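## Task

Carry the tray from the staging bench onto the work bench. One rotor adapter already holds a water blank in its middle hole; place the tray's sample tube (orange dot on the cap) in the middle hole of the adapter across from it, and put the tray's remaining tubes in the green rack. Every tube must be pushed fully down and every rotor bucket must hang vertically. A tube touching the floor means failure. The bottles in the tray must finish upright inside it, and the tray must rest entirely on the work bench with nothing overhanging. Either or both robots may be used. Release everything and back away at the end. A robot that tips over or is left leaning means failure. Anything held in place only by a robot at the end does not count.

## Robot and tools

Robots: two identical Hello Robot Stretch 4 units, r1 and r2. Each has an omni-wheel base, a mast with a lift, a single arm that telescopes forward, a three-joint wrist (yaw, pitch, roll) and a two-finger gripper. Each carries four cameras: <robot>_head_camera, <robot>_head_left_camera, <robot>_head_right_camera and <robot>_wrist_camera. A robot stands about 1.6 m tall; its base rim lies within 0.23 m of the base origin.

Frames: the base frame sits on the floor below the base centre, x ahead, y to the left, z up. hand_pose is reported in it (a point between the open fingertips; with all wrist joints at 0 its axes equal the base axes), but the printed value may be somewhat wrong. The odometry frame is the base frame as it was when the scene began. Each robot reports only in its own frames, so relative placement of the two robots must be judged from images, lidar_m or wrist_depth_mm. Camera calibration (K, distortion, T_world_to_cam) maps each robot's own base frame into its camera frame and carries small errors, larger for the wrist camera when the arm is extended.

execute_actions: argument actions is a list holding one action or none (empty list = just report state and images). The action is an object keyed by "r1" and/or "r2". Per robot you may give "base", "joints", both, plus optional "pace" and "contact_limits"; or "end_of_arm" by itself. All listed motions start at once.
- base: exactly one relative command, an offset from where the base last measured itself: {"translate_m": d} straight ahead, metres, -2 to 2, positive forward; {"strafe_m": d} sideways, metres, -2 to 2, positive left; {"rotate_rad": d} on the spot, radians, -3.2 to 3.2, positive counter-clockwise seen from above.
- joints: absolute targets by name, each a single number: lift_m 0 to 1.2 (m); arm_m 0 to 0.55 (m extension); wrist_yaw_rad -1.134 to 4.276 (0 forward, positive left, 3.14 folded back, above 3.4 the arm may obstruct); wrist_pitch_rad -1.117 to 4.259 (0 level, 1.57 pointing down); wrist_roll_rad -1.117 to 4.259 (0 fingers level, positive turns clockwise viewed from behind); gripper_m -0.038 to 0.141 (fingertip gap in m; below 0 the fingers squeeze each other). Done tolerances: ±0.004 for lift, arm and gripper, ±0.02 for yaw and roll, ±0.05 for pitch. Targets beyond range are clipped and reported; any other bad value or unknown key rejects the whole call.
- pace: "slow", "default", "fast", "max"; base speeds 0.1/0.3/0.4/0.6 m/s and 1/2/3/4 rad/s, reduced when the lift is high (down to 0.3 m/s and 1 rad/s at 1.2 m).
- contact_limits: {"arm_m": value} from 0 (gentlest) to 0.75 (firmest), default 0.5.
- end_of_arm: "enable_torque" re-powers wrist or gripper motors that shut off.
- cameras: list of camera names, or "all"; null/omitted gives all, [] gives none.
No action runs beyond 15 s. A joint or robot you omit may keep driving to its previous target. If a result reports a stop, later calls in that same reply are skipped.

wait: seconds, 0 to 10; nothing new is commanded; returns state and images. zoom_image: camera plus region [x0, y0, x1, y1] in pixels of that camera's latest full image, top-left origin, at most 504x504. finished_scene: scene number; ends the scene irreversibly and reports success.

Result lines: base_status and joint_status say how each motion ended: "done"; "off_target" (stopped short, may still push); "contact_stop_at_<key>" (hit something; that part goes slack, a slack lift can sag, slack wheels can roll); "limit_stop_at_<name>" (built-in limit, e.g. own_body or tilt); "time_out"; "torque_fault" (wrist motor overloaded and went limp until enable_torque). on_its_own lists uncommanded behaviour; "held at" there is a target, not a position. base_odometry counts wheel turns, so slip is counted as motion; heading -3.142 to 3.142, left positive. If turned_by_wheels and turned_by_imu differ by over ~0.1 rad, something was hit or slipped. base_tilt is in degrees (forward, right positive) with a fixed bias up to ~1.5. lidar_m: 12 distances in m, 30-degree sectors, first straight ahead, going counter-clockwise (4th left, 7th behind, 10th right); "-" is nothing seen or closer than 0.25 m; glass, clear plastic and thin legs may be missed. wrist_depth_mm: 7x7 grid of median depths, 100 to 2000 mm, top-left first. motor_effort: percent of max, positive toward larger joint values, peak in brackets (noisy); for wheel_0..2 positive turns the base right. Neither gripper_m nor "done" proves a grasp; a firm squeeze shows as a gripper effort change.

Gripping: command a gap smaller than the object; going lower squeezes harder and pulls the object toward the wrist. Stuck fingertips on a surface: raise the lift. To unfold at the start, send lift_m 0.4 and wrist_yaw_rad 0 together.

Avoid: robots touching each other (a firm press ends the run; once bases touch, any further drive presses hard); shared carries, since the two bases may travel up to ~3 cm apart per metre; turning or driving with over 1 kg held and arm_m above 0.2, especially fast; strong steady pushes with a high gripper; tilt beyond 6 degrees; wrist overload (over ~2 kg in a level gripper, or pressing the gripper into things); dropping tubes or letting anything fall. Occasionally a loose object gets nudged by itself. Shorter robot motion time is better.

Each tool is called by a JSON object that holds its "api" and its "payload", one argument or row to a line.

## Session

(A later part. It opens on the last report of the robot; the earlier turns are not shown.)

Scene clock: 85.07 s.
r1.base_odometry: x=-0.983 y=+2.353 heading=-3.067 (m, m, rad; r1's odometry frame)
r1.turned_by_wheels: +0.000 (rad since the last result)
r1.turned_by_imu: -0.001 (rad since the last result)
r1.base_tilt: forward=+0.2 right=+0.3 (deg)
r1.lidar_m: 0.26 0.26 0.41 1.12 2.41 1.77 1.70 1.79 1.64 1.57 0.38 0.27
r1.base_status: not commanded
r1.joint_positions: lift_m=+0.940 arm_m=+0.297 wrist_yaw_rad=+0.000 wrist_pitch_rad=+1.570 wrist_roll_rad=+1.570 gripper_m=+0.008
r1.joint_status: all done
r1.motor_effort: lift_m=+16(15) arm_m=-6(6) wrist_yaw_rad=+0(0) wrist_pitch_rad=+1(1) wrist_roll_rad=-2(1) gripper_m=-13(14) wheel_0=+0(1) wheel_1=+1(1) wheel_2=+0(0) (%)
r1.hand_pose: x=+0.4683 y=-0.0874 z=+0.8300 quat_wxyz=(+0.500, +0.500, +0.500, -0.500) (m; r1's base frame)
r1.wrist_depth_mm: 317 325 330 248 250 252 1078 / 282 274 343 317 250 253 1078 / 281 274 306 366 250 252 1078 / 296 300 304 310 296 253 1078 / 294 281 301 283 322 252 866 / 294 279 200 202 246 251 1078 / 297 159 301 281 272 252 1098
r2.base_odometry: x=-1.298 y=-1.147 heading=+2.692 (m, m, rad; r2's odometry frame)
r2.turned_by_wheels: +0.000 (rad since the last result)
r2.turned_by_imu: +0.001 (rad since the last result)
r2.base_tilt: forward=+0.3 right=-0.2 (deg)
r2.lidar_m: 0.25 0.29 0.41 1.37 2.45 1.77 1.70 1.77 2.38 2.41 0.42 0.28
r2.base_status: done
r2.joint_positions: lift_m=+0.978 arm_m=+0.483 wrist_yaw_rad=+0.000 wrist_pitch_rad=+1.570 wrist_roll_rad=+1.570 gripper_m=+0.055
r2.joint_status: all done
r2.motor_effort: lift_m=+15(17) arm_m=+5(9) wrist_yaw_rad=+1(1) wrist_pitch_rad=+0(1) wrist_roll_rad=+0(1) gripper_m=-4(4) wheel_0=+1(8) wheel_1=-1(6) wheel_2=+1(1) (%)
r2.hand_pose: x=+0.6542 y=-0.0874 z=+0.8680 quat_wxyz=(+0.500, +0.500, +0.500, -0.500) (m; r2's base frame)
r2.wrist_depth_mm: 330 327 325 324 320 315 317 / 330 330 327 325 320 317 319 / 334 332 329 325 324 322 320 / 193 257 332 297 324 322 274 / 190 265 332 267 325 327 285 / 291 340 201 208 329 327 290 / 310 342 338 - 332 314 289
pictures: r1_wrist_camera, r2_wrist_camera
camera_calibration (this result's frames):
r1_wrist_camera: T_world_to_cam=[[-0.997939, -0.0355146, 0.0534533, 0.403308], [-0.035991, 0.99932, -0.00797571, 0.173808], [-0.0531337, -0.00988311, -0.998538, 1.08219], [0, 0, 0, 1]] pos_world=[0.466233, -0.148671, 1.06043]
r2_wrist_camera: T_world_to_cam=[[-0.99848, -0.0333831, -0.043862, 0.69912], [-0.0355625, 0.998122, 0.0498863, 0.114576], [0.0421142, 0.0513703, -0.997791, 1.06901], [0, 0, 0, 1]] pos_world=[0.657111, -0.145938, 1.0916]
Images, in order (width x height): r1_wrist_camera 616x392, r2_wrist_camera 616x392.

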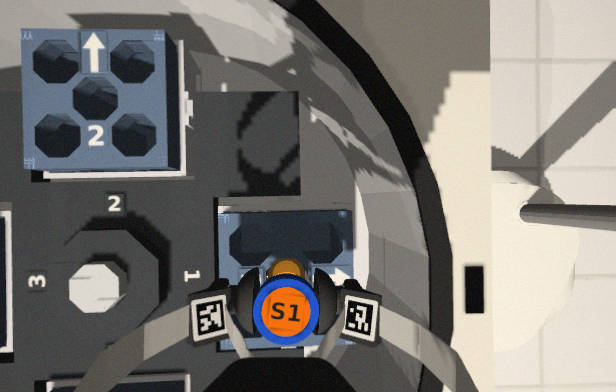

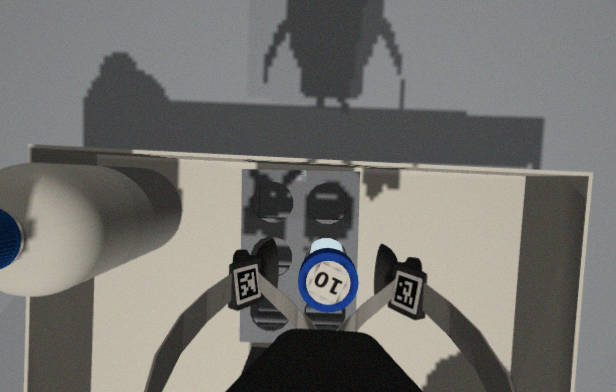

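{"api": "execute_actions", "payload": {
  "actions": [
    {"r1":{"joints":{"lift_m":0.91},"pace":"slow"},"r2":{"joints":{"gripper_m":0.008}}}
  ],
  "cameras": []
}}

{"api": "execute_actions", "payload": {
  "actions": [
    {"r1":{"joints":{"gripper_m":0.047}},"r2":{"joints":{"lift_m":1.16}}}
  ],
  "cameras": ["r1_wrist_camera","r2_wrist_camera"]
}}

Scene clock: 87.37 s.
r1.base_odometry: x=-0.983 y=+2.353 heading=-3.067 (m, m, rad; r1's odometry frame)
r1.turned_by_wheels: +0.000 (rad since the last result)
r1.turned_by_imu: -0.001 (rad since the last result)
r1.base_tilt: forward=+0.2 right=+0.3 (deg)
r1.lidar_m: 0.25 0.28 0.40 1.13 2.41 1.77 1.70 1.79 1.63 1.57 0.37 0.27
r1.base_status: not commanded
r1.joint_positions: lift_m=+0.910 arm_m=+0.297 wrist_yaw_rad=+0.000 wrist_pitch_rad=+1.570 wrist_roll_rad=+1.570 gripper_m=+0.008
r1.joint_status: all done
r1.motor_effort: lift_m=+16(17) arm_m=-6(7) wrist_yaw_rad=+1(0) wrist_pitch_rad=+1(1) wrist_roll_rad=-1(1) gripper_m=-12(14) wheel_0=+0(1) wheel_1=+1(1) wheel_2=+0(0) (%)
r1.hand_pose: x=+0.4683 y=-0.0874 z=+0.8000 quat_wxyz=(+0.500, +0.500, +0.500, -0.500) (m; r1's base frame)
r1.wrist_depth_mm: 244 259 330 245 220 222 1060 / 243 245 274 296 220 222 1042 / 242 253 276 366 245 222 1060 / 267 271 273 281 283 222 842 / 249 268 273 251 290 221 820 / 247 251 201 201 241 221 1060 / 266 158 260 249 267 221 1042
r2.base_odometry: x=-1.298 y=-1.147 heading=+2.692 (m, m, rad; r2's odometry frame)
r2.turned_by_wheels: +0.000 (rad since the last result)
r2.turned_by_imu: +0.001 (rad since the last result)
r2.base_tilt: forward=+0.4 right=-0.4 (deg)
r2.lidar_m: 0.27 0.29 0.41 1.36 2.46 1.77 1.68 1.76 2.44 2.42 0.40 0.27
r2.base_status: not commanded
r2.joint_positions: lift_m=+0.978 arm_m=+0.483 wrist_yaw_rad=+0.000 wrist_pitch_rad=+1.570 wrist_roll_rad=+1.570 gripper_m=+0.008
r2.joint_status: all done
r2.motor_effort: lift_m=+15(15) arm_m=+5(5) wrist_yaw_rad=+2(1) wrist_pitch_rad=+0(0) wrist_roll_rad=+1(1) gripper_m=-17(13) wheel_0=+1(1) wheel_1=-2(1) wheel_2=+0(0) (%)
r2.hand_pose: x=+0.6542 y=-0.0874 z=+0.8680 quat_wxyz=(+0.500, +0.500, +0.500, -0.500) (m; r2's base frame)
r2.wrist_depth_mm: 330 327 325 322 319 319 315 / 329 329 325 322 322 322 319 / 332 332 329 327 325 320 320 / 193 257 327 298 324 325 274 / 190 264 332 248 325 324 285 / 291 336 186 200 191 325 291 / 310 340 338 - 332 314 287
pictures: none
No camera images: the call's "cameras" was empty. Leave "cameras" out to get every camera's image.

Scene clock: 89.20 s.
r1.base_odometry: x=-0.983 y=+2.353 heading=-3.067 (m, m, rad; r1's odometry frame)
r1.turned_by_wheels: +0.000 (rad since the last result)
r1.turned_by_imu: -0.001 (rad since the last result)
r1.base_tilt: forward=+0.2 right=+0.4 (deg)
r1.lidar_m: 0.25 0.28 0.40 1.13 2.41 1.77 1.68 1.79 1.65 1.57 0.39 0.27
r1.base_status: not commanded
r1.joint_positions: lift_m=+0.910 arm_m=+0.297 wrist_yaw_rad=+0.000 wrist_pitch_rad=+1.570 wrist_roll_rad=+1.570 gripper_m=+0.047
r1.joint_status: all done
r1.motor_effort: lift_m=+16(16) arm_m=-7(6) wrist_yaw_rad=+0(0) wrist_pitch_rad=+0(1) wrist_roll_rad=-1(1) gripper_m=-2(17) wheel_0=+1(1) wheel_1=+1(1) wheel_2=+0(0) (%)
r1.hand_pose: x=+0.4683 y=-0.0874 z=+0.8000 quat_wxyz=(+0.500, +0.500, +0.500, -0.500) (m; r1's base frame)
r1.wrist_depth_mm: 244 260 330 245 219 221 1042 / 243 245 276 297 220 222 1042 / 242 253 276 366 245 223 1042 / 267 271 274 281 283 221 842 / 250 270 273 251 290 220 831 / 249 251 199 220 241 222 1042 / 266 250 264 250 263 221 1042
r2.base_odometry: x=-1.298 y=-1.147 heading=+2.692 (m, m, rad; r2's odometry frame)
r2.turned_by_wheels: +0.000 (rad since the last result)
r2.turned_by_imu: +0.001 (rad since the last result)
r2.base_tilt: forward=+0.3 right=-0.6 (deg)
r2.lidar_m: 0.26 0.26 0.37 1.35 2.45 1.78 1.70 1.77 2.39 2.42 0.41 0.29
r2.base_status: not commanded
r2.joint_positions: lift_m=+1.160 arm_m=+0.483 wrist_yaw_rad=+0.000 wrist_pitch_rad=+1.570 wrist_roll_rad=+1.570 gripper_m=+0.008
r2.joint_status: all done
r2.motor_effort: lift_m=+21(24) arm_m=+6(5) wrist_yaw_rad=+1(1) wrist_pitch_rad=+0(0) wrist_roll_rad=+1(0) gripper_m=-15(15) wheel_0=+1(1) wheel_1=-1(1) wheel_2=+0(0) (%)
r2.hand_pose: x=+0.6542 y=-0.0874 z=+1.0495 quat_wxyz=(+0.500, +0.500, +0.500, -0.500) (m; r2's base frame)
r2.wrist_depth_mm: 512 508 508 500 500 500 488 / 521 512 512 504 500 496 500 / 521 517 508 508 508 500 500 / 530 521 473 504 508 508 508 / 535 530 517 246 512 508 504 / 530 530 186 199 191 512 508 / 539 535 525 - 433 445 521
pictures: r1_wrist_camera, r2_wrist_camera
camera_calibration (this result's frames):
r1_wrist_camera: T_world_to_cam=[[-0.997939, -0.0355143, 0.0534534, 0.404911], [-0.0359907, 0.99932, -0.00797571, 0.173569], [-0.0531338, -0.00988309, -0.998538, 1.05224], [0, 0, 0, 1]] pos_world=[0.466232, -0.148671, 1.03044]
r2_wrist_camera: T_world_to_cam=[[-0.99848, -0.0333831, -0.043862, 0.707084], [-0.0355626, 0.998122, 0.0498863, 0.105522], [0.0421142, 0.0513703, -0.997791, 1.25011], [0, 0, 0, 1]] pos_world=[0.657114, -0.145938, 1.2731]
Images, in order (width x height): r1_wrist_camera 616x392, r2_wrist_camera 616x392.

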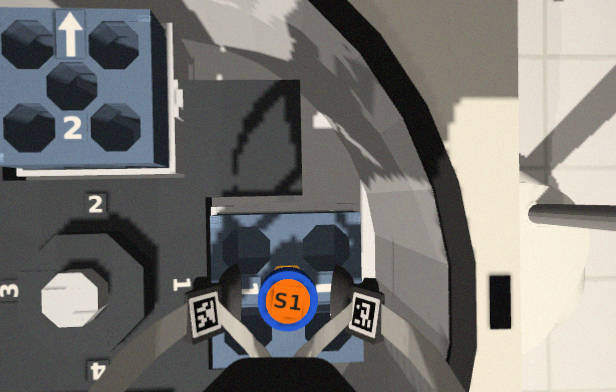

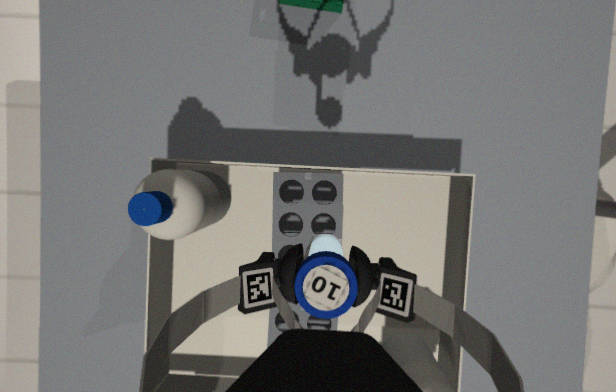

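{"api": "execute_actions", "payload": {
  "actions": [
    {"r1":{"joints":{"lift_m":1.1}},"r2":{"base":{"strafe_m":-0.32}}}
  ],
  "cameras": ["r1_wrist_camera","r2_wrist_camera"]
}}

Scene clock: 92.73 s.
r1.base_odometry: x=-0.983 y=+2.353 heading=-3.067 (m, m, rad; r1's odometry frame)
r1.turned_by_wheels: +0.000 (rad since the last result)
r1.turned_by_imu: -0.001 (rad since the last result)
r1.base_tilt: forward=+0.2 right=+0.3 (deg)
r1.lidar_m: 0.26 0.28 0.39 1.13 2.40 1.75 1.70 1.79 1.64 1.56 0.39 0.27
r1.base_status: not commanded
r1.joint_positions: lift_m=+1.100 arm_m=+0.297 wrist_yaw_rad=+0.000 wrist_pitch_rad=+1.570 wrist_roll_rad=+1.570 gripper_m=+0.047
r1.joint_status: all done
r1.motor_effort: lift_m=+23(25) arm_m=-7(7) wrist_yaw_rad=+0(1) wrist_pitch_rad=+1(1) wrist_roll_rad=-1(2) gripper_m=+1(3) wheel_0=+1(1) wheel_1=+1(1) wheel_2=+0(0) (%)
r1.hand_pose: x=+0.4683 y=-0.0874 z=+0.9895 quat_wxyz=(+0.500, +0.500, +0.500, -0.500) (m; r1's base frame)
r1.wrist_depth_mm: 389 394 399 404 410 1229 1255 / 407 466 480 404 410 1229 1229 / 459 452 462 462 410 1229 1182 / 452 455 459 521 407 1008 1229 / 427 436 439 439 418 1025 1255 / 452 455 199 462 404 1008 1255 / 449 427 433 421 410 1229 1229
r2.base_odometry: x=-1.159 y=-0.859 heading=+2.693 (m, m, rad; r2's odometry frame)
r2.turned_by_wheels: +0.000 (rad since the last result)
r2.turned_by_imu: +0.002 (rad since the last result)
r2.base_tilt: forward=+0.2 right=-0.3 (deg)
r2.lidar_m: 0.27 0.27 0.41 1.11 2.49 1.75 1.71 1.76 2.40 2.09 0.38 0.29
r2.base_status: done
r2.joint_positions: lift_m=+1.160 arm_m=+0.483 wrist_yaw_rad=+0.000 wrist_pitch_rad=+1.570 wrist_roll_rad=+1.570 gripper_m=+0.008
r2.joint_status: not commanded
r2.motor_effort: lift_m=+21(22) arm_m=+5(5) wrist_yaw_rad=+2(1) wrist_pitch_rad=-1(0) wrist_roll_rad=+0(0) gripper_m=-15(15) wheel_0=+0(13) wheel_1=+2(8) wheel_2=+0(0) (%)
r2.hand_pose: x=+0.6542 y=-0.0874 z=+1.0495 quat_wxyz=(+0.500, +0.500, +0.500, -0.500) (m; r2's base frame)
r2.wrist_depth_mm: 517 512 504 504 492 496 492 / 512 512 508 500 500 500 496 / 521 517 517 508 508 504 500 / 530 521 521 504 512 508 504 / 530 530 517 247 508 508 508 / 535 530 185 198 191 512 504 / 539 535 530 - 517 512 512
pictures: r1_wrist_camera, r2_wrist_camera
camera_calibration (this result's frames):
r1_wrist_camera: T_world_to_cam=[[-0.997939, -0.0355146, 0.0534533, 0.394782], [-0.035991, 0.99932, -0.00797571, 0.17508], [-0.0531337, -0.00988311, -0.998538, 1.24141], [0, 0, 0, 1]] pos_world=[0.46623, -0.148671, 1.21989]
r2_wrist_camera: T_world_to_cam=[[-0.99848, -0.0333832, -0.043862, 0.707088], [-0.0355627, 0.998122, 0.0498863, 0.105523], [0.0421142, 0.0513703, -0.997791, 1.25011], [0, 0, 0, 1]] pos_world=[0.657118, -0.145938, 1.2731]
Images, in order (width x height): r1_wrist_camera 616x392, r2_wrist_camera 616x392.

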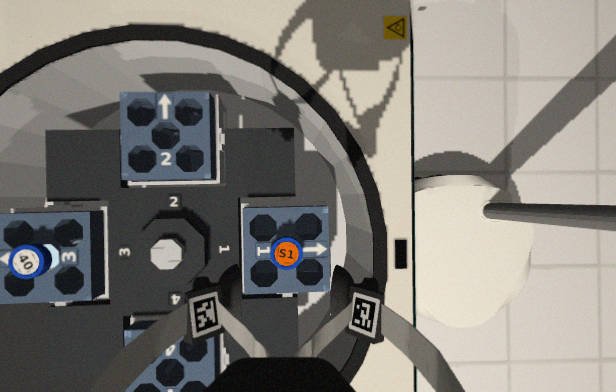

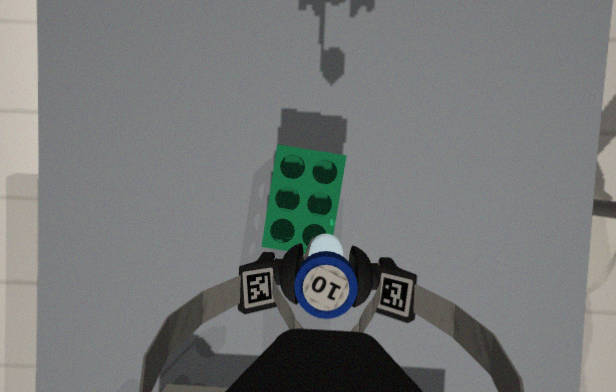

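{"api": "execute_actions", "payload": {
  "actions": []
}}

Scene clock: 97.23 s.
r1.base_odometry: x=-0.983 y=+2.353 heading=-3.067 (m, m, rad; r1's odometry frame)
r1.turned_by_wheels: +0.000 (rad since the last result)
r1.turned_by_imu: -0.001 (rad since the last result)
r1.base_tilt: forward=+0.2 right=+0.3 (deg)
r1.lidar_m: 0.26 0.27 0.38 1.12 2.40 1.75 1.69 1.79 1.65 1.57 0.40 0.28
r1.base_status: not commanded
r1.joint_positions: lift_m=+1.100 arm_m=+0.297 wrist_yaw_rad=+0.000 wrist_pitch_rad=+1.570 wrist_roll_rad=+1.570 gripper_m=+0.047
r1.joint_status: all done
r1.motor_effort: lift_m=+23(25) arm_m=-6(7) wrist_yaw_rad=+1(1) wrist_pitch_rad=+1(1) wrist_roll_rad=-1(2) gripper_m=+0(3) wheel_0=+1(1) wheel_1=+1(1) wheel_2=+0(0) (%)
r1.hand_pose: x=+0.4683 y=-0.0874 z=+0.9895 quat_wxyz=(+0.500, +0.500, +0.500, -0.500) (m; r1's base frame)
r1.wrist_depth_mm: 389 394 399 404 413 1229 1255 / 407 466 480 407 410 1205 1255 / 455 452 462 466 410 1229 1229 / 455 455 462 525 410 1008 1229 / 424 436 439 439 418 1008 1229 / 445 449 199 462 404 1025 1229 / 449 430 433 421 407 1229 1229
r2.base_odometry: x=-1.159 y=-0.859 heading=+2.693 (m, m, rad; r2's odometry frame)
r2.turned_by_wheels: +0.000 (rad since the last result)
r2.turned_by_imu: +0.001 (rad since the last result)
r2.base_tilt: forward=+0.3 right=-0.5 (deg)
r2.lidar_m: 0.25 0.29 0.39 1.15 2.47 1.76 1.69 1.77 2.37 2.09 0.40 0.28
r2.base_status: done
r2.joint_positions: lift_m=+1.160 arm_m=+0.483 wrist_yaw_rad=+0.000 wrist_pitch_rad=+1.570 wrist_roll_rad=+1.570 gripper_m=+0.008
r2.joint_status: not commanded
r2.motor_effort: lift_m=+21(22) arm_m=+6(5) wrist_yaw_rad=+1(1) wrist_pitch_rad=+0(0) wrist_roll_rad=+0(0) gripper_m=-13(15) wheel_0=+0(13) wheel_1=+2(8) wheel_2=+0(0) (%)
r2.hand_pose: x=+0.6542 y=-0.0874 z=+1.0495 quat_wxyz=(+0.500, +0.500, +0.500, -0.500) (m; r2's base frame)
r2.wrist_depth_mm: 517 508 508 496 496 492 492 / 517 512 508 504 508 500 496 / 521 512 512 508 504 500 508 / 525 521 521 455 508 504 504 / 530 530 525 246 512 508 517 / 535 525 186 200 191 517 512 / 535 539 530 - 521 512 517
pictures: r1_head_camera, r1_head_left_camera, r1_head_right_camera, r1_wrist_camera, r2_head_camera, r2_head_left_camera, r2_head_right_camera, r2_wrist_camera
camera_calibration (this result's frames):
r1_wrist_camera: T_world_to_cam=[[-0.997939, -0.0355146, 0.0534534, 0.394782], [-0.035991, 0.99932, -0.00797571, 0.17508], [-0.0531338, -0.00988311, -0.998538, 1.24141], [0, 0, 0, 1]] pos_world=[0.46623, -0.148671, 1.21989]
r2_wrist_camera: T_world_to_cam=[[-0.99848, -0.0333832, -0.0438621, 0.707089], [-0.0355626, 0.998122, 0.0498863, 0.105523], [0.0421143, 0.0513703, -0.997791, 1.25011], [0, 0, 0, 1]] pos_world=[0.657119, -0.145938, 1.2731]
Images, in order (width x height): r1_head_camera 420x560, r1_head_left_camera 420x672, r1_head_right_camera 420x672, r1_wrist_camera 616x392, r2_head_camera 420x560, r2_head_left_camera 420x672, r2_head_right_camera 420x672, r2_wrist_camera 616x392.

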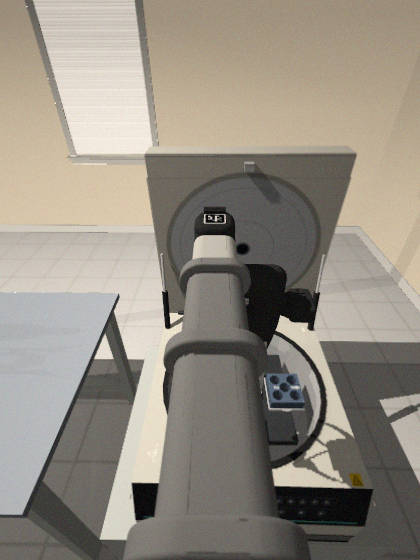

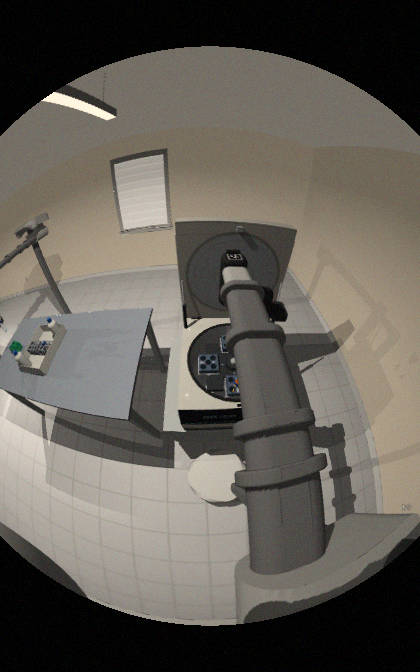

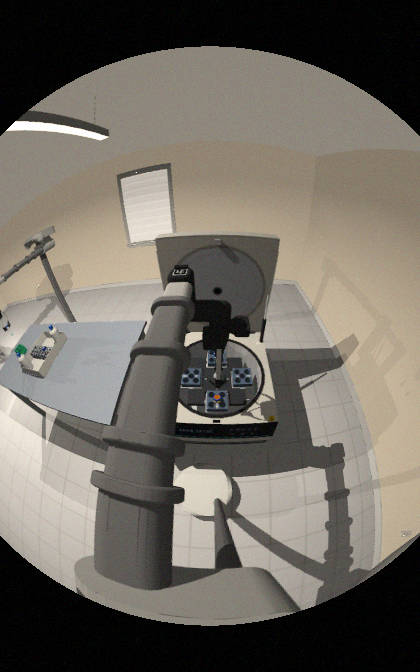

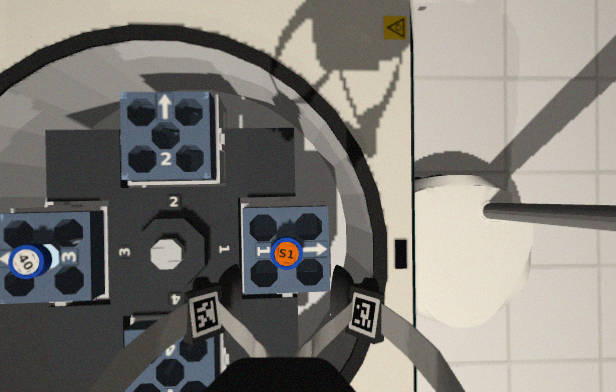

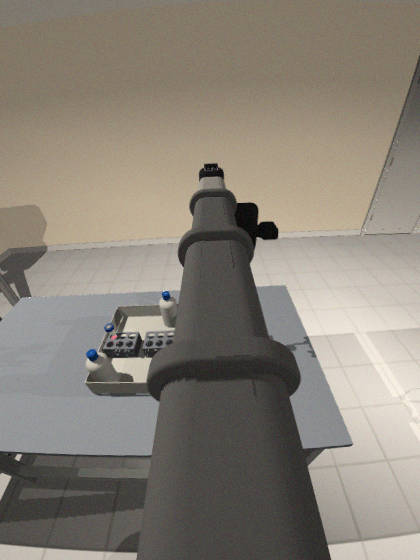

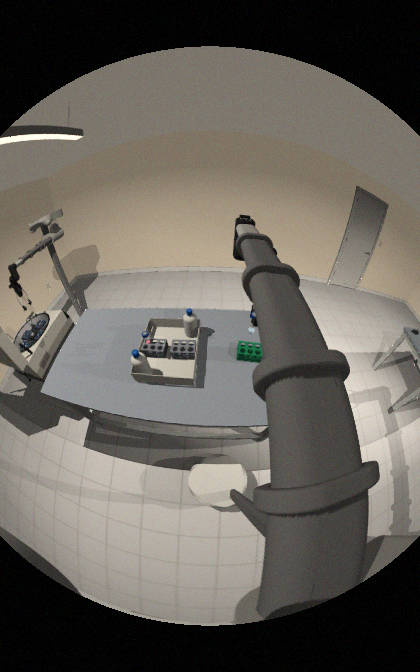

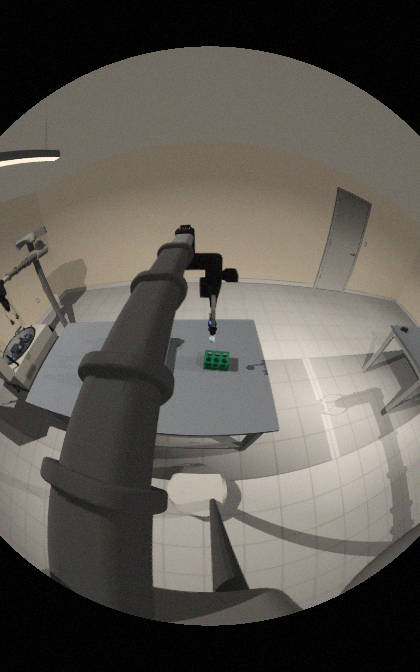

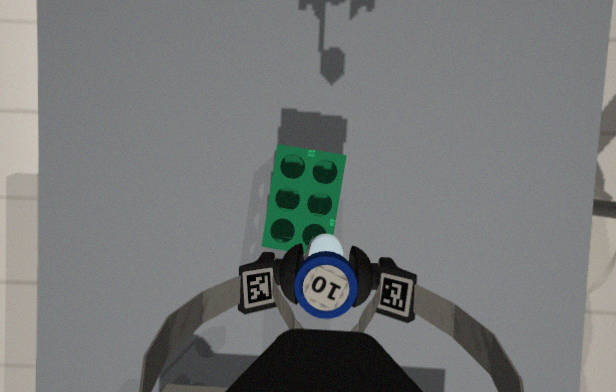

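{"api": "zoom_image", "payload": {
  "camera": "r1_wrist_camera",
  "region": [0, 180, 340, 330]
}}

Region (0, 180, 340, 330) of r1_wrist_camera's 616x392 image, scaled by 1.482; it fills the top 222 rows of this view, and the rest is white.

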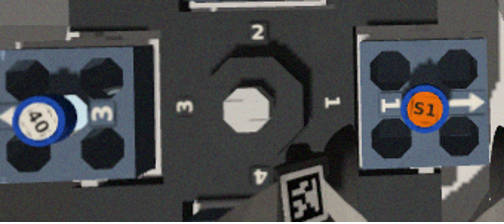

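{"api": "execute_actions", "payload": {
  "actions": [
    {"r1":{"base":{"strafe_m":1.21},"joints":{"gripper_m":0.055,"lift_m":1.12}},"r2":{"base":{"strafe_m":-0.064},"joints":{"lift_m":1.09},"pace":"slow"}}
  ],
  "cameras": ["r1_wrist_camera","r2_wrist_camera","r1_head_left_camera"]
}}

Scene clock: 107.00 s.
r1.base_odometry: x=-0.893 y=+1.146 heading=-3.067 (m, m, rad; r1's odometry frame)
r1.turned_by_wheels: +0.000 (rad since the last result)
r1.turned_by_imu: -0.005 (rad since the last result)
r1.base_tilt: forward=+0.2 right=+0.4 (deg)
r1.lidar_m: 0.27 0.29 0.40 2.42 2.39 1.77 1.69 1.76 2.44 1.09 0.42 0.30
r1.base_status: done
r1.joint_positions: lift_m=+1.120 arm_m=+0.297 wrist_yaw_rad=+0.000 wrist_pitch_rad=+1.570 wrist_roll_rad=+1.570 gripper_m=+0.055
r1.joint_status: all done
r1.motor_effort: lift_m=+21(26) arm_m=-6(6) wrist_yaw_rad=+0(0) wrist_pitch_rad=+1(1) wrist_roll_rad=-1(1) gripper_m=-1(7) wheel_0=-1(9) wheel_1=-1(9) wheel_2=+0(0) (%)
r1.hand_pose: x=+0.4682 y=-0.0874 z=+1.0095 quat_wxyz=(+0.500, +0.500, +0.500, -0.500) (m; r1's base frame)
r1.wrist_depth_mm: 452 455 466 469 477 1255 1255 / 452 455 462 466 473 1229 1255 / 449 455 462 466 477 1229 1255 / 449 455 462 466 473 1025 1255 / 415 424 459 469 477 1025 1255 / 418 427 198 466 204 1042 1255 / 445 394 459 410 469 1229 1255
r2.base_odometry: x=-1.132 y=-0.801 heading=+2.693 (m, m, rad; r2's odometry frame)
r2.turned_by_wheels: +0.000 (rad since the last result)
r2.turned_by_imu: +0.003 (rad since the last result)
r2.base_tilt: forward=+0.2 right=-0.4 (deg)
r2.lidar_m: 0.25 0.29 0.40 1.12 2.48 1.78 1.69 1.76 2.38 2.01 0.40 0.29
r2.base_status: done
r2.joint_positions: lift_m=+1.090 arm_m=+0.483 wrist_yaw_rad=+0.000 wrist_pitch_rad=+1.570 wrist_roll_rad=+1.570 gripper_m=+0.008
r2.joint_status: all done
r2.motor_effort: lift_m=+15(21) arm_m=+6(6) wrist_yaw_rad=+1(1) wrist_pitch_rad=+0(1) wrist_roll_rad=+0(1) gripper_m=-16(16) wheel_0=+1(5) wheel_1=-1(5) wheel_2=+0(2) (%)
r2.hand_pose: x=+0.6542 y=-0.0874 z=+0.9800 quat_wxyz=(+0.500, +0.500, +0.500, -0.500) (m; r2's base frame)
r2.wrist_depth_mm: 442 436 436 433 433 427 424 / 445 442 442 433 436 430 427 / 452 442 442 439 439 433 433 / 452 455 449 445 439 439 433 / 459 452 452 247 439 433 436 / 459 466 185 198 191 442 442 / 462 455 455 - 445 445 439
pictures: r1_head_left_camera, r1_wrist_camera, r2_wrist_camera
camera_calibration (this result's frames):
r1_wrist_camera: T_world_to_cam=[[-0.997939, -0.0355146, 0.0534535, 0.393698], [-0.035991, 0.99932, -0.0079757, 0.17524], [-0.0531339, -0.00988311, -0.998538, 1.26147], [0, 0, 0, 1]] pos_world=[0.46622, -0.148671, 1.23998]
r2_wrist_camera: T_world_to_cam=[[-0.99848, -0.0333831, -0.043862, 0.704046], [-0.0355625, 0.998122, 0.0498863, 0.108989], [0.0421142, 0.0513703, -0.997791, 1.18077], [0, 0, 0, 1]] pos_world=[0.657125, -0.145938, 1.2036]
Images, in order (width x height): r1_head_left_camera 420x672, r1_wrist_camera 616x392, r2_wrist_camera 616x392.

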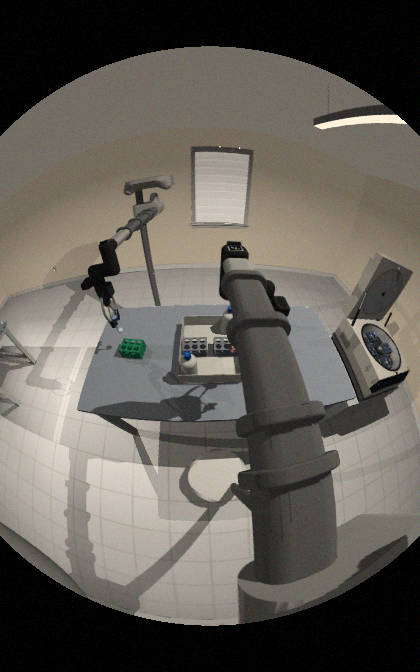

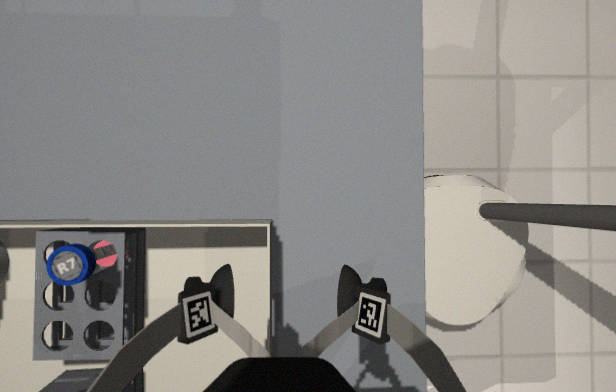

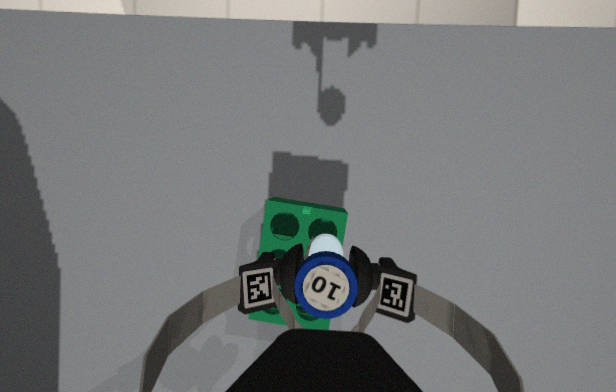

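{"api": "zoom_image", "payload": {
  "camera": "r2_wrist_camera",
  "region": [240, 170, 400, 330]
}}

Region (240, 170, 400, 330) of r2_wrist_camera's 616x392 image, scaled by 3.150.

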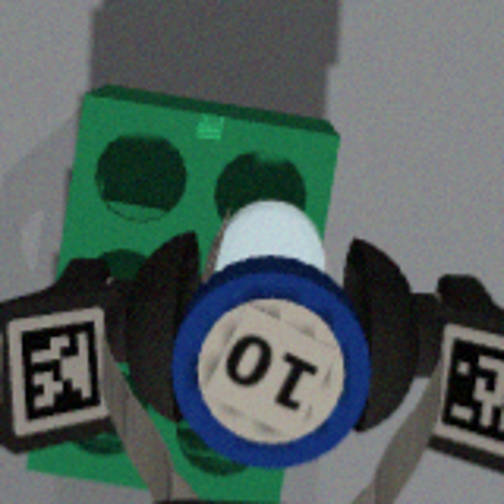

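{"api": "execute_actions", "payload": {
  "actions": [
    {"r1":{"joints":{"arm_m":0.486}},"r2":{"joints":{"lift_m":1.045,"arm_m":0.486},"pace":"slow"}}
  ],
  "cameras": ["r1_wrist_camera","r2_wrist_camera"]
}}

{"api": "zoom_image", "payload": {
  "camera": "r2_wrist_camera",
  "region": [240, 170, 400, 330]
}}

Scene clock: 111.17 s.
r1.base_odometry: x=-0.893 y=+1.146 heading=-3.067 (m, m, rad; r1's odometry frame)
r1.turned_by_wheels: +0.000 (rad since the last result)
r1.turned_by_imu: -0.001 (rad since the last result)
r1.base_tilt: forward=+0.2 right=+0.4 (deg)
r1.lidar_m: 0.27 0.29 0.40 2.42 2.39 1.75 1.69 1.78 2.43 1.08 0.42 0.29
r1.base_status: not commanded
r1.joint_positions: lift_m=+1.120 arm_m=+0.485 wrist_yaw_rad=+0.000 wrist_pitch_rad=+1.570 wrist_roll_rad=+1.570 gripper_m=+0.055
r1.joint_status: all done
r1.motor_effort: lift_m=+22(22) arm_m=+6(6) wrist_yaw_rad=+0(1) wrist_pitch_rad=+1(1) wrist_roll_rad=-1(1) gripper_m=-6(2) wheel_0=-1(1) wheel_1=-1(1) wheel_2=+0(0) (%)
r1.hand_pose: x=+0.6560 y=-0.0874 z=+1.0095 quat_wxyz=(+0.500, +0.500, +0.500, -0.500) (m; r1's base frame)
r1.wrist_depth_mm: 449 459 462 473 477 480 1281 / 449 459 462 469 473 480 488 / 445 459 459 469 477 484 488 / 452 455 462 469 473 480 488 / 449 349 455 407 469 477 484 / 445 327 198 407 204 477 488 / 445 424 459 404 466 477 488
r2.base_odometry: x=-1.132 y=-0.801 heading=+2.693 (m, m, rad; r2's odometry frame)
r2.turned_by_wheels: +0.000 (rad since the last result)
r2.turned_by_imu: +0.002 (rad since the last result)
r2.base_tilt: forward=+0.3 right=-0.5 (deg)
r2.lidar_m: 0.27 0.29 0.40 1.11 2.50 1.78 1.69 1.74 2.42 2.00 0.40 0.27
r2.base_status: not commanded
r2.joint_positions: lift_m=+1.045 arm_m=+0.485 wrist_yaw_rad=+0.000 wrist_pitch_rad=+1.570 wrist_roll_rad=+1.570 gripper_m=+0.008
r2.joint_status: all done
r2.motor_effort: lift_m=+15(15) arm_m=+6(6) wrist_yaw_rad=+1(1) wrist_pitch_rad=-1(1) wrist_roll_rad=+0(0) gripper_m=-15(16) wheel_0=+1(1) wheel_1=-1(1) wheel_2=+0(0) (%)
r2.hand_pose: x=+0.6561 y=-0.0874 z=+0.9350 quat_wxyz=(+0.500, +0.500, +0.500, -0.500) (m; r2's base frame)
r2.wrist_depth_mm: 397 392 394 387 387 387 382 / 397 397 397 392 387 387 384 / 399 402 397 392 394 389 389 / 407 404 402 399 394 392 387 / 410 407 402 247 397 392 394 / 415 410 185 199 190 397 397 / 413 418 410 - 404 399 402
pictures: r1_wrist_camera, r2_wrist_camera
camera_calibration (this result's frames):
r1_wrist_camera: T_world_to_cam=[[-0.997945, -0.0357004, 0.053213, 0.581339], [-0.0361751, 0.999314, -0.00798446, 0.182128], [-0.0528914, -0.00989304, -0.998551, 1.2713], [0, 0, 0, 1]] pos_world=[0.653973, -0.148672, 1.23998]
r2_wrist_camera: T_world_to_cam=[[-0.99848, -0.0333828, -0.043862, 0.704005], [-0.0355623, 0.998122, 0.0498863, 0.111303], [0.0421142, 0.0513703, -0.997791, 1.13579], [0, 0, 0, 1]] pos_world=[0.65906, -0.145938, 1.15861]
Images, in order (width x height): r1_wrist_camera 616x392, r2_wrist_camera 616x392.

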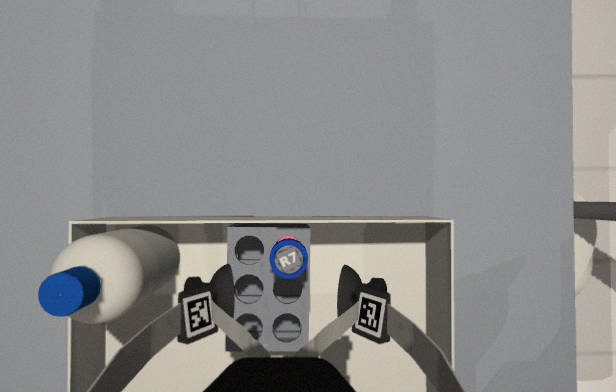

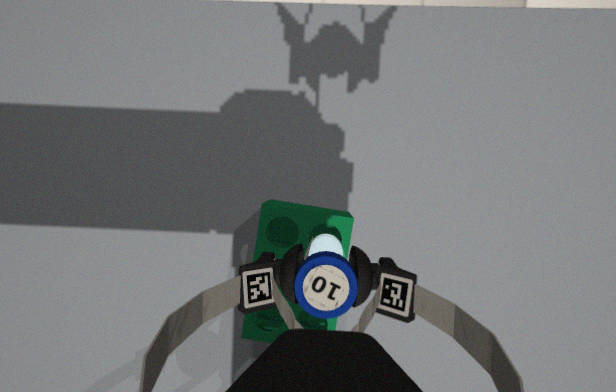

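Region (240, 170, 400, 330) of r2_wrist_camera's 616x392 image, scaled by 3.150.

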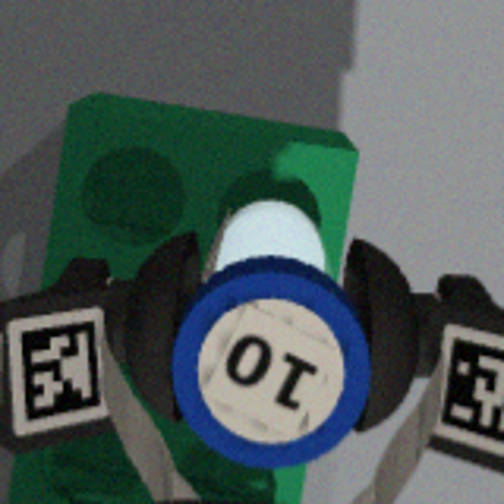

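{"api": "execute_actions", "payload": {
  "actions": [
    {"r1":{"base":{"strafe_m":-0.005},"joints":{"arm_m":0.482,"lift_m":1.03}},"r2":{"base":{"strafe_m":-0.0015},"joints":{"lift_m":1.012},"pace":"slow"}}
  ],
  "cameras": ["r1_wrist_camera","r2_wrist_camera"]
}}

{"api": "zoom_image", "payload": {
  "camera": "r2_wrist_camera",
  "region": [240, 170, 400, 330]
}}

Scene clock: 113.63 s.
r1.base_odometry: x=-0.893 y=+1.151 heading=-3.067 (m, m, rad; r1's odometry frame)
r1.turned_by_wheels: +0.000 (rad since the last result)
r1.turned_by_imu: -0.001 (rad since the last result)
r1.base_tilt: forward=+0.2 right=+0.4 (deg)
r1.lidar_m: 0.27 0.28 0.41 2.44 2.39 1.74 1.69 1.76 2.44 1.09 0.39 0.28
r1.base_status: done
r1.joint_positions: lift_m=+1.030 arm_m=+0.483 wrist_yaw_rad=+0.000 wrist_pitch_rad=+1.570 wrist_roll_rad=+1.570 gripper_m=+0.055
r1.joint_status: all done
r1.motor_effort: lift_m=+16(20) arm_m=-7(6) wrist_yaw_rad=+0(0) wrist_pitch_rad=+2(1) wrist_roll_rad=-1(1) gripper_m=-2(2) wheel_0=+0(3) wheel_1=-1(4) wheel_2=+0(1) (%)
r1.hand_pose: x=+0.6543 y=-0.0874 z=+0.9200 quat_wxyz=(+0.500, +0.500, +0.500, -0.500) (m; r1's base frame)
r1.wrist_depth_mm: 368 368 375 382 387 389 394 / 366 370 375 379 382 389 394 / 366 370 373 379 384 392 394 / 364 370 377 379 384 389 397 / 282 340 340 340 382 382 394 / 229 294 198 317 204 382 394 / 236 364 312 315 379 355 392
r2.base_odometry: x=-1.131 y=-0.800 heading=+2.693 (m, m, rad; r2's odometry frame)
r2.turned_by_wheels: +0.000 (rad since the last result)
r2.turned_by_imu: +0.001 (rad since the last result)
r2.base_tilt: forward=+0.3 right=-0.3 (deg)
r2.lidar_m: 0.27 0.28 0.43 1.15 2.45 1.75 1.68 1.75 2.39 2.03 0.42 0.30
r2.base_status: done
r2.joint_positions: lift_m=+1.012 arm_m=+0.485 wrist_yaw_rad=+0.000 wrist_pitch_rad=+1.570 wrist_roll_rad=+1.570 gripper_m=+0.008
r2.joint_status: all done
r2.motor_effort: lift_m=+15(16) arm_m=+6(6) wrist_yaw_rad=+1(1) wrist_pitch_rad=+0(0) wrist_roll_rad=+1(0) gripper_m=-15(16) wheel_0=-1(5) wheel_1=-1(5) wheel_2=+0(1) (%)
r2.hand_pose: x=+0.6561 y=-0.0874 z=+0.9020 quat_wxyz=(+0.500, +0.500, +0.500, -0.500) (m; r2's base frame)
r2.wrist_depth_mm: 364 359 359 355 353 351 351 / 366 366 359 357 355 353 351 / 366 364 366 362 355 357 353 / 373 370 368 366 362 357 357 / 375 373 366 249 364 362 357 / 377 379 186 197 191 366 359 / 382 377 375 - 373 368 366
pictures: r1_wrist_camera, r2_wrist_camera
camera_calibration (this result's frames):
r1_wrist_camera: T_world_to_cam=[[-0.997943, -0.0356902, 0.0532508, 0.584361], [-0.0361652, 0.999314, -0.00798309, 0.181343], [-0.0529294, -0.0098925, -0.998549, 1.18181], [0, 0, 0, 1]] pos_world=[0.652269, -0.148672, 1.15042]
r2_wrist_camera: T_world_to_cam=[[-0.99848, -0.033383, -0.043862, 0.70256], [-0.0355625, 0.998122, 0.0498863, 0.112949], [0.0421142, 0.0513703, -0.997791, 1.10286], [0, 0, 0, 1]] pos_world=[0.659062, -0.145938, 1.12561]
Images, in order (width x height): r1_wrist_camera 616x392, r2_wrist_camera 616x392.

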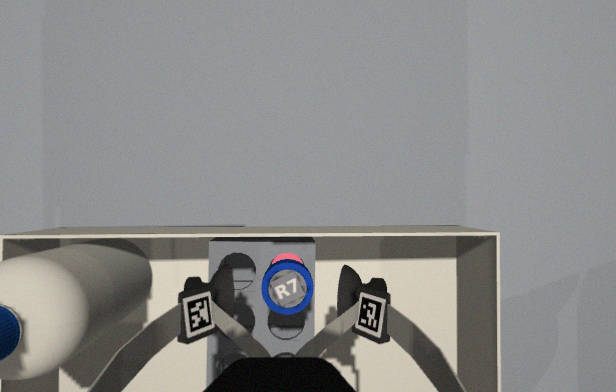

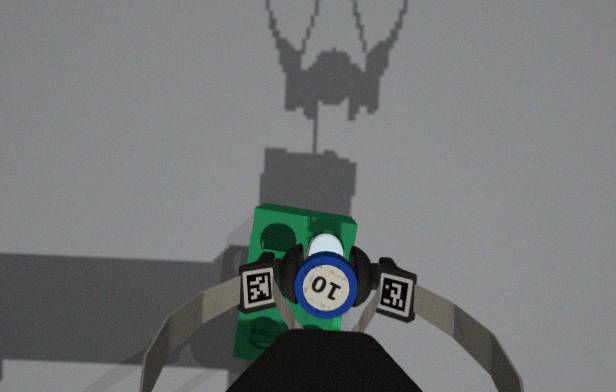

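Region (240, 170, 400, 330) of r2_wrist_camera's 616x392 image, scaled by 3.150.

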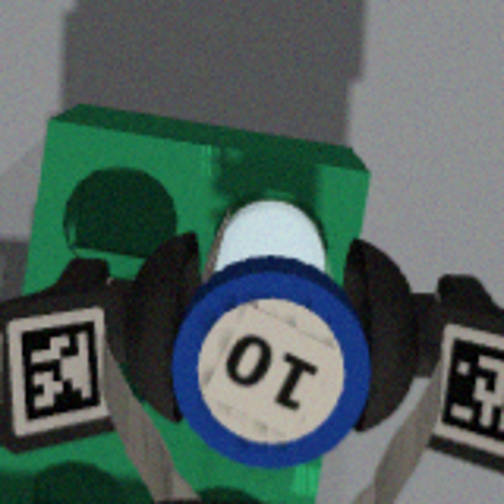

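Both look aligned; lowering.

{"api": "execute_actions", "payload": {
  "actions": [
    {"r1":{"joints":{"lift_m":0.983},"pace":"slow"},"r2":{"joints":{"lift_m":0.978},"pace":"slow"}}
  ],
  "cameras": ["r1_wrist_camera","r2_wrist_camera"]
}}

Scene clock: 115.67 s.
r1.base_odometry: x=-0.893 y=+1.151 heading=-3.067 (m, m, rad; r1's odometry frame)
r1.turned_by_wheels: +0.000 (rad since the last result)
r1.turned_by_imu: -0.001 (rad since the last result)
r1.base_tilt: forward=+0.2 right=+0.3 (deg)
r1.lidar_m: 0.27 0.30 0.42 2.43 2.39 1.75 1.68 1.75 2.45 1.08 0.41 0.30
r1.base_status: not commanded
r1.joint_positions: lift_m=+0.983 arm_m=+0.483 wrist_yaw_rad=+0.000 wrist_pitch_rad=+1.570 wrist_roll_rad=+1.570 gripper_m=+0.055
r1.joint_status: all done
r1.motor_effort: lift_m=+16(16) arm_m=-6(7) wrist_yaw_rad=+0(0) wrist_pitch_rad=+2(1) wrist_roll_rad=-1(1) gripper_m=-2(2) wheel_0=+0(0) wheel_1=+0(1) wheel_2=+0(0) (%)
r1.hand_pose: x=+0.6543 y=-0.0874 z=+0.8730 quat_wxyz=(+0.500, +0.500, +0.500, -0.500) (m; r1's base frame)
r1.wrist_depth_mm: 322 325 329 332 338 342 347 / 320 324 329 334 336 343 345 / 320 325 329 332 338 343 345 / 322 325 327 332 336 340 345 / 253 320 267 270 334 330 345 / 210 294 198 209 205 332 345 / 208 319 266 298 332 314 345
r2.base_odometry: x=-1.131 y=-0.800 heading=+2.693 (m, m, rad; r2's odometry frame)
r2.turned_by_wheels: +0.000 (rad since the last result)
r2.turned_by_imu: +0.001 (rad since the last result)
r2.base_tilt: forward=+0.3 right=-0.3 (deg)
r2.lidar_m: 0.25 0.29 0.41 1.11 2.45 1.71 1.70 1.76 2.42 2.01 0.39 0.28
r2.base_status: not commanded
r2.joint_positions: lift_m=+0.978 arm_m=+0.485 wrist_yaw_rad=+0.000 wrist_pitch_rad=+1.570 wrist_roll_rad=+1.570 gripper_m=+0.008
r2.joint_status: all done
r2.motor_effort: lift_m=+15(15) arm_m=+6(6) wrist_yaw_rad=+1(1) wrist_pitch_rad=-1(1) wrist_roll_rad=+1(0) gripper_m=-16(16) wheel_0=-1(1) wheel_1=+0(1) wheel_2=+0(0) (%)
r2.hand_pose: x=+0.6561 y=-0.0874 z=+0.8680 quat_wxyz=(+0.500, +0.500, +0.500, -0.500) (m; r2's base frame)
r2.wrist_depth_mm: 330 327 324 320 320 317 315 / 334 329 329 324 322 320 319 / 336 330 329 327 325 322 320 / 338 334 334 329 329 327 322 / 338 338 338 248 327 327 327 / 342 340 186 198 191 329 330 / 349 342 338 - 334 334 330
pictures: r1_wrist_camera, r2_wrist_camera
camera_calibration (this result's frames):
r1_wrist_camera: T_world_to_cam=[[-0.997943, -0.0356901, 0.0532508, 0.586861], [-0.0361651, 0.999314, -0.00798309, 0.180968], [-0.0529294, -0.0098925, -0.998549, 1.13491], [0, 0, 0, 1]] pos_world=[0.652268, -0.148672, 1.10345]
r2_wrist_camera: T_world_to_cam=[[-0.99848, -0.033383, -0.0438621, 0.70107], [-0.0355624, 0.998122, 0.0498863, 0.114646], [0.0421144, 0.0513703, -0.997791, 1.06893], [0, 0, 0, 1]] pos_world=[0.659063, -0.145938, 1.0916]
Images, in order (width x height): r1_wrist_camera 616x392, r2_wrist_camera 616x392.

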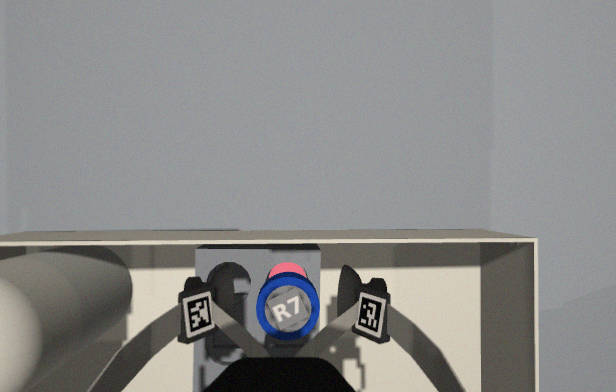

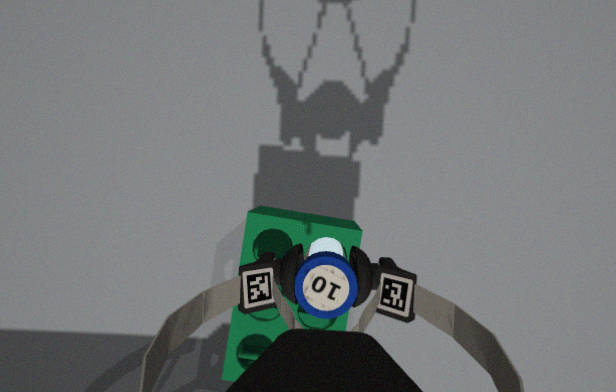

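{"api": "execute_actions", "payload": {
  "actions": [
    {"r1":{"joints":{"gripper_m":0.008}},"r2":{"joints":{"lift_m":0.974,"gripper_m":0.055}}}
  ],
  "cameras": ["r1_wrist_camera","r2_wrist_camera"]
}}

Scene clock: 117.63 s.
r1.base_odometry: x=-0.893 y=+1.151 heading=-3.067 (m, m, rad; r1's odometry frame)
r1.turned_by_wheels: +0.000 (rad since the last result)
r1.turned_by_imu: -0.001 (rad since the last result)
r1.base_tilt: forward=+0.2 right=+0.4 (deg)
r1.lidar_m: 0.27 0.30 0.40 2.42 2.40 1.75 1.69 1.75 2.45 1.08 0.42 0.30
r1.base_status: not commanded
r1.joint_positions: lift_m=+0.983 arm_m=+0.483 wrist_yaw_rad=+0.000 wrist_pitch_rad=+1.570 wrist_roll_rad=+1.570 gripper_m=+0.008
r1.joint_status: all done
r1.motor_effort: lift_m=+16(16) arm_m=-6(7) wrist_yaw_rad=+0(1) wrist_pitch_rad=+1(1) wrist_roll_rad=-1(1) gripper_m=-17(6) wheel_0=+0(0) wheel_1=+0(1) wheel_2=+0(0) (%)
r1.hand_pose: x=+0.6543 y=-0.0874 z=+0.8730 quat_wxyz=(+0.500, +0.500, +0.500, -0.500) (m; r1's base frame)
r1.wrist_depth_mm: 322 324 329 332 338 342 347 / 322 325 329 332 336 343 345 / 320 324 329 332 338 342 345 / 320 324 327 334 338 343 345 / 251 322 270 272 336 332 343 / 209 294 200 200 332 332 345 / 205 159 266 270 334 297 345
r2.base_odometry: x=-1.131 y=-0.800 heading=+2.693 (m, m, rad; r2's odometry frame)
r2.turned_by_wheels: +0.000 (rad since the last result)
r2.turned_by_imu: +0.001 (rad since the last result)
r2.base_tilt: forward=+0.4 right=-0.4 (deg)
r2.lidar_m: 0.27 0.27 0.40 1.10 2.47 1.76 1.70 1.76 2.36 2.00 0.41 0.28
r2.base_status: not commanded
r2.joint_positions: lift_m=+0.974 arm_m=+0.485 wrist_yaw_rad=+0.000 wrist_pitch_rad=+1.570 wrist_roll_rad=+1.570 gripper_m=+0.055
r2.joint_status: all done
r2.motor_effort: lift_m=+16(14) arm_m=+6(6) wrist_yaw_rad=+1(1) wrist_pitch_rad=+1(1) wrist_roll_rad=+1(1) gripper_m=-3(15) wheel_0=-1(1) wheel_1=+0(1) wheel_2=+0(0) (%)
r2.hand_pose: x=+0.6561 y=-0.0874 z=+0.8640 quat_wxyz=(+0.500, +0.500, +0.500, -0.500) (m; r2's base frame)
r2.wrist_depth_mm: 327 322 319 320 317 314 312 / 327 325 320 319 319 315 314 / 330 327 325 324 320 319 319 / 334 330 330 324 322 322 320 / 336 332 332 267 325 322 320 / 338 334 201 206 327 325 325 / 342 338 336 - 330 327 325
pictures: r1_wrist_camera, r2_wrist_camera
camera_calibration (this result's frames):
r1_wrist_camera: T_world_to_cam=[[-0.997943, -0.0356899, 0.0532508, 0.58686], [-0.0361649, 0.999314, -0.00798309, 0.180968], [-0.0529294, -0.00989249, -0.998549, 1.13491], [0, 0, 0, 1]] pos_world=[0.652268, -0.148672, 1.10345]
r2_wrist_camera: T_world_to_cam=[[-0.99848, -0.0333831, -0.043862, 0.700895], [-0.0355625, 0.998122, 0.0498863, 0.114847], [0.0421142, 0.0513703, -0.997791, 1.06492], [0, 0, 0, 1]] pos_world=[0.659066, -0.145938, 1.08758]
Images, in order (width x height): r1_wrist_camera 616x392, r2_wrist_camera 616x392.

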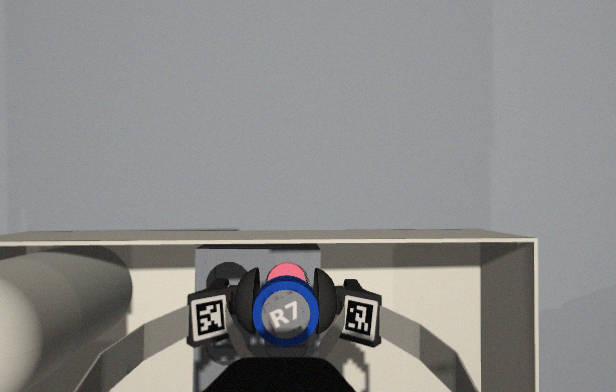

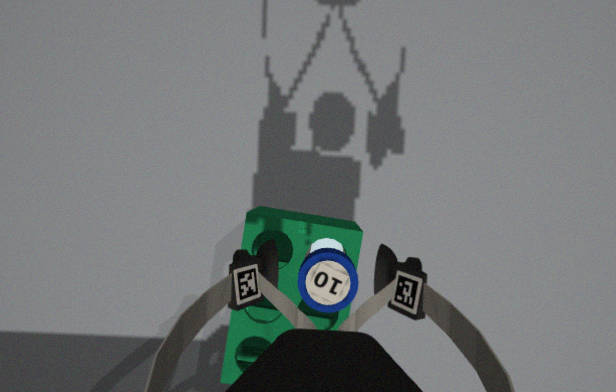

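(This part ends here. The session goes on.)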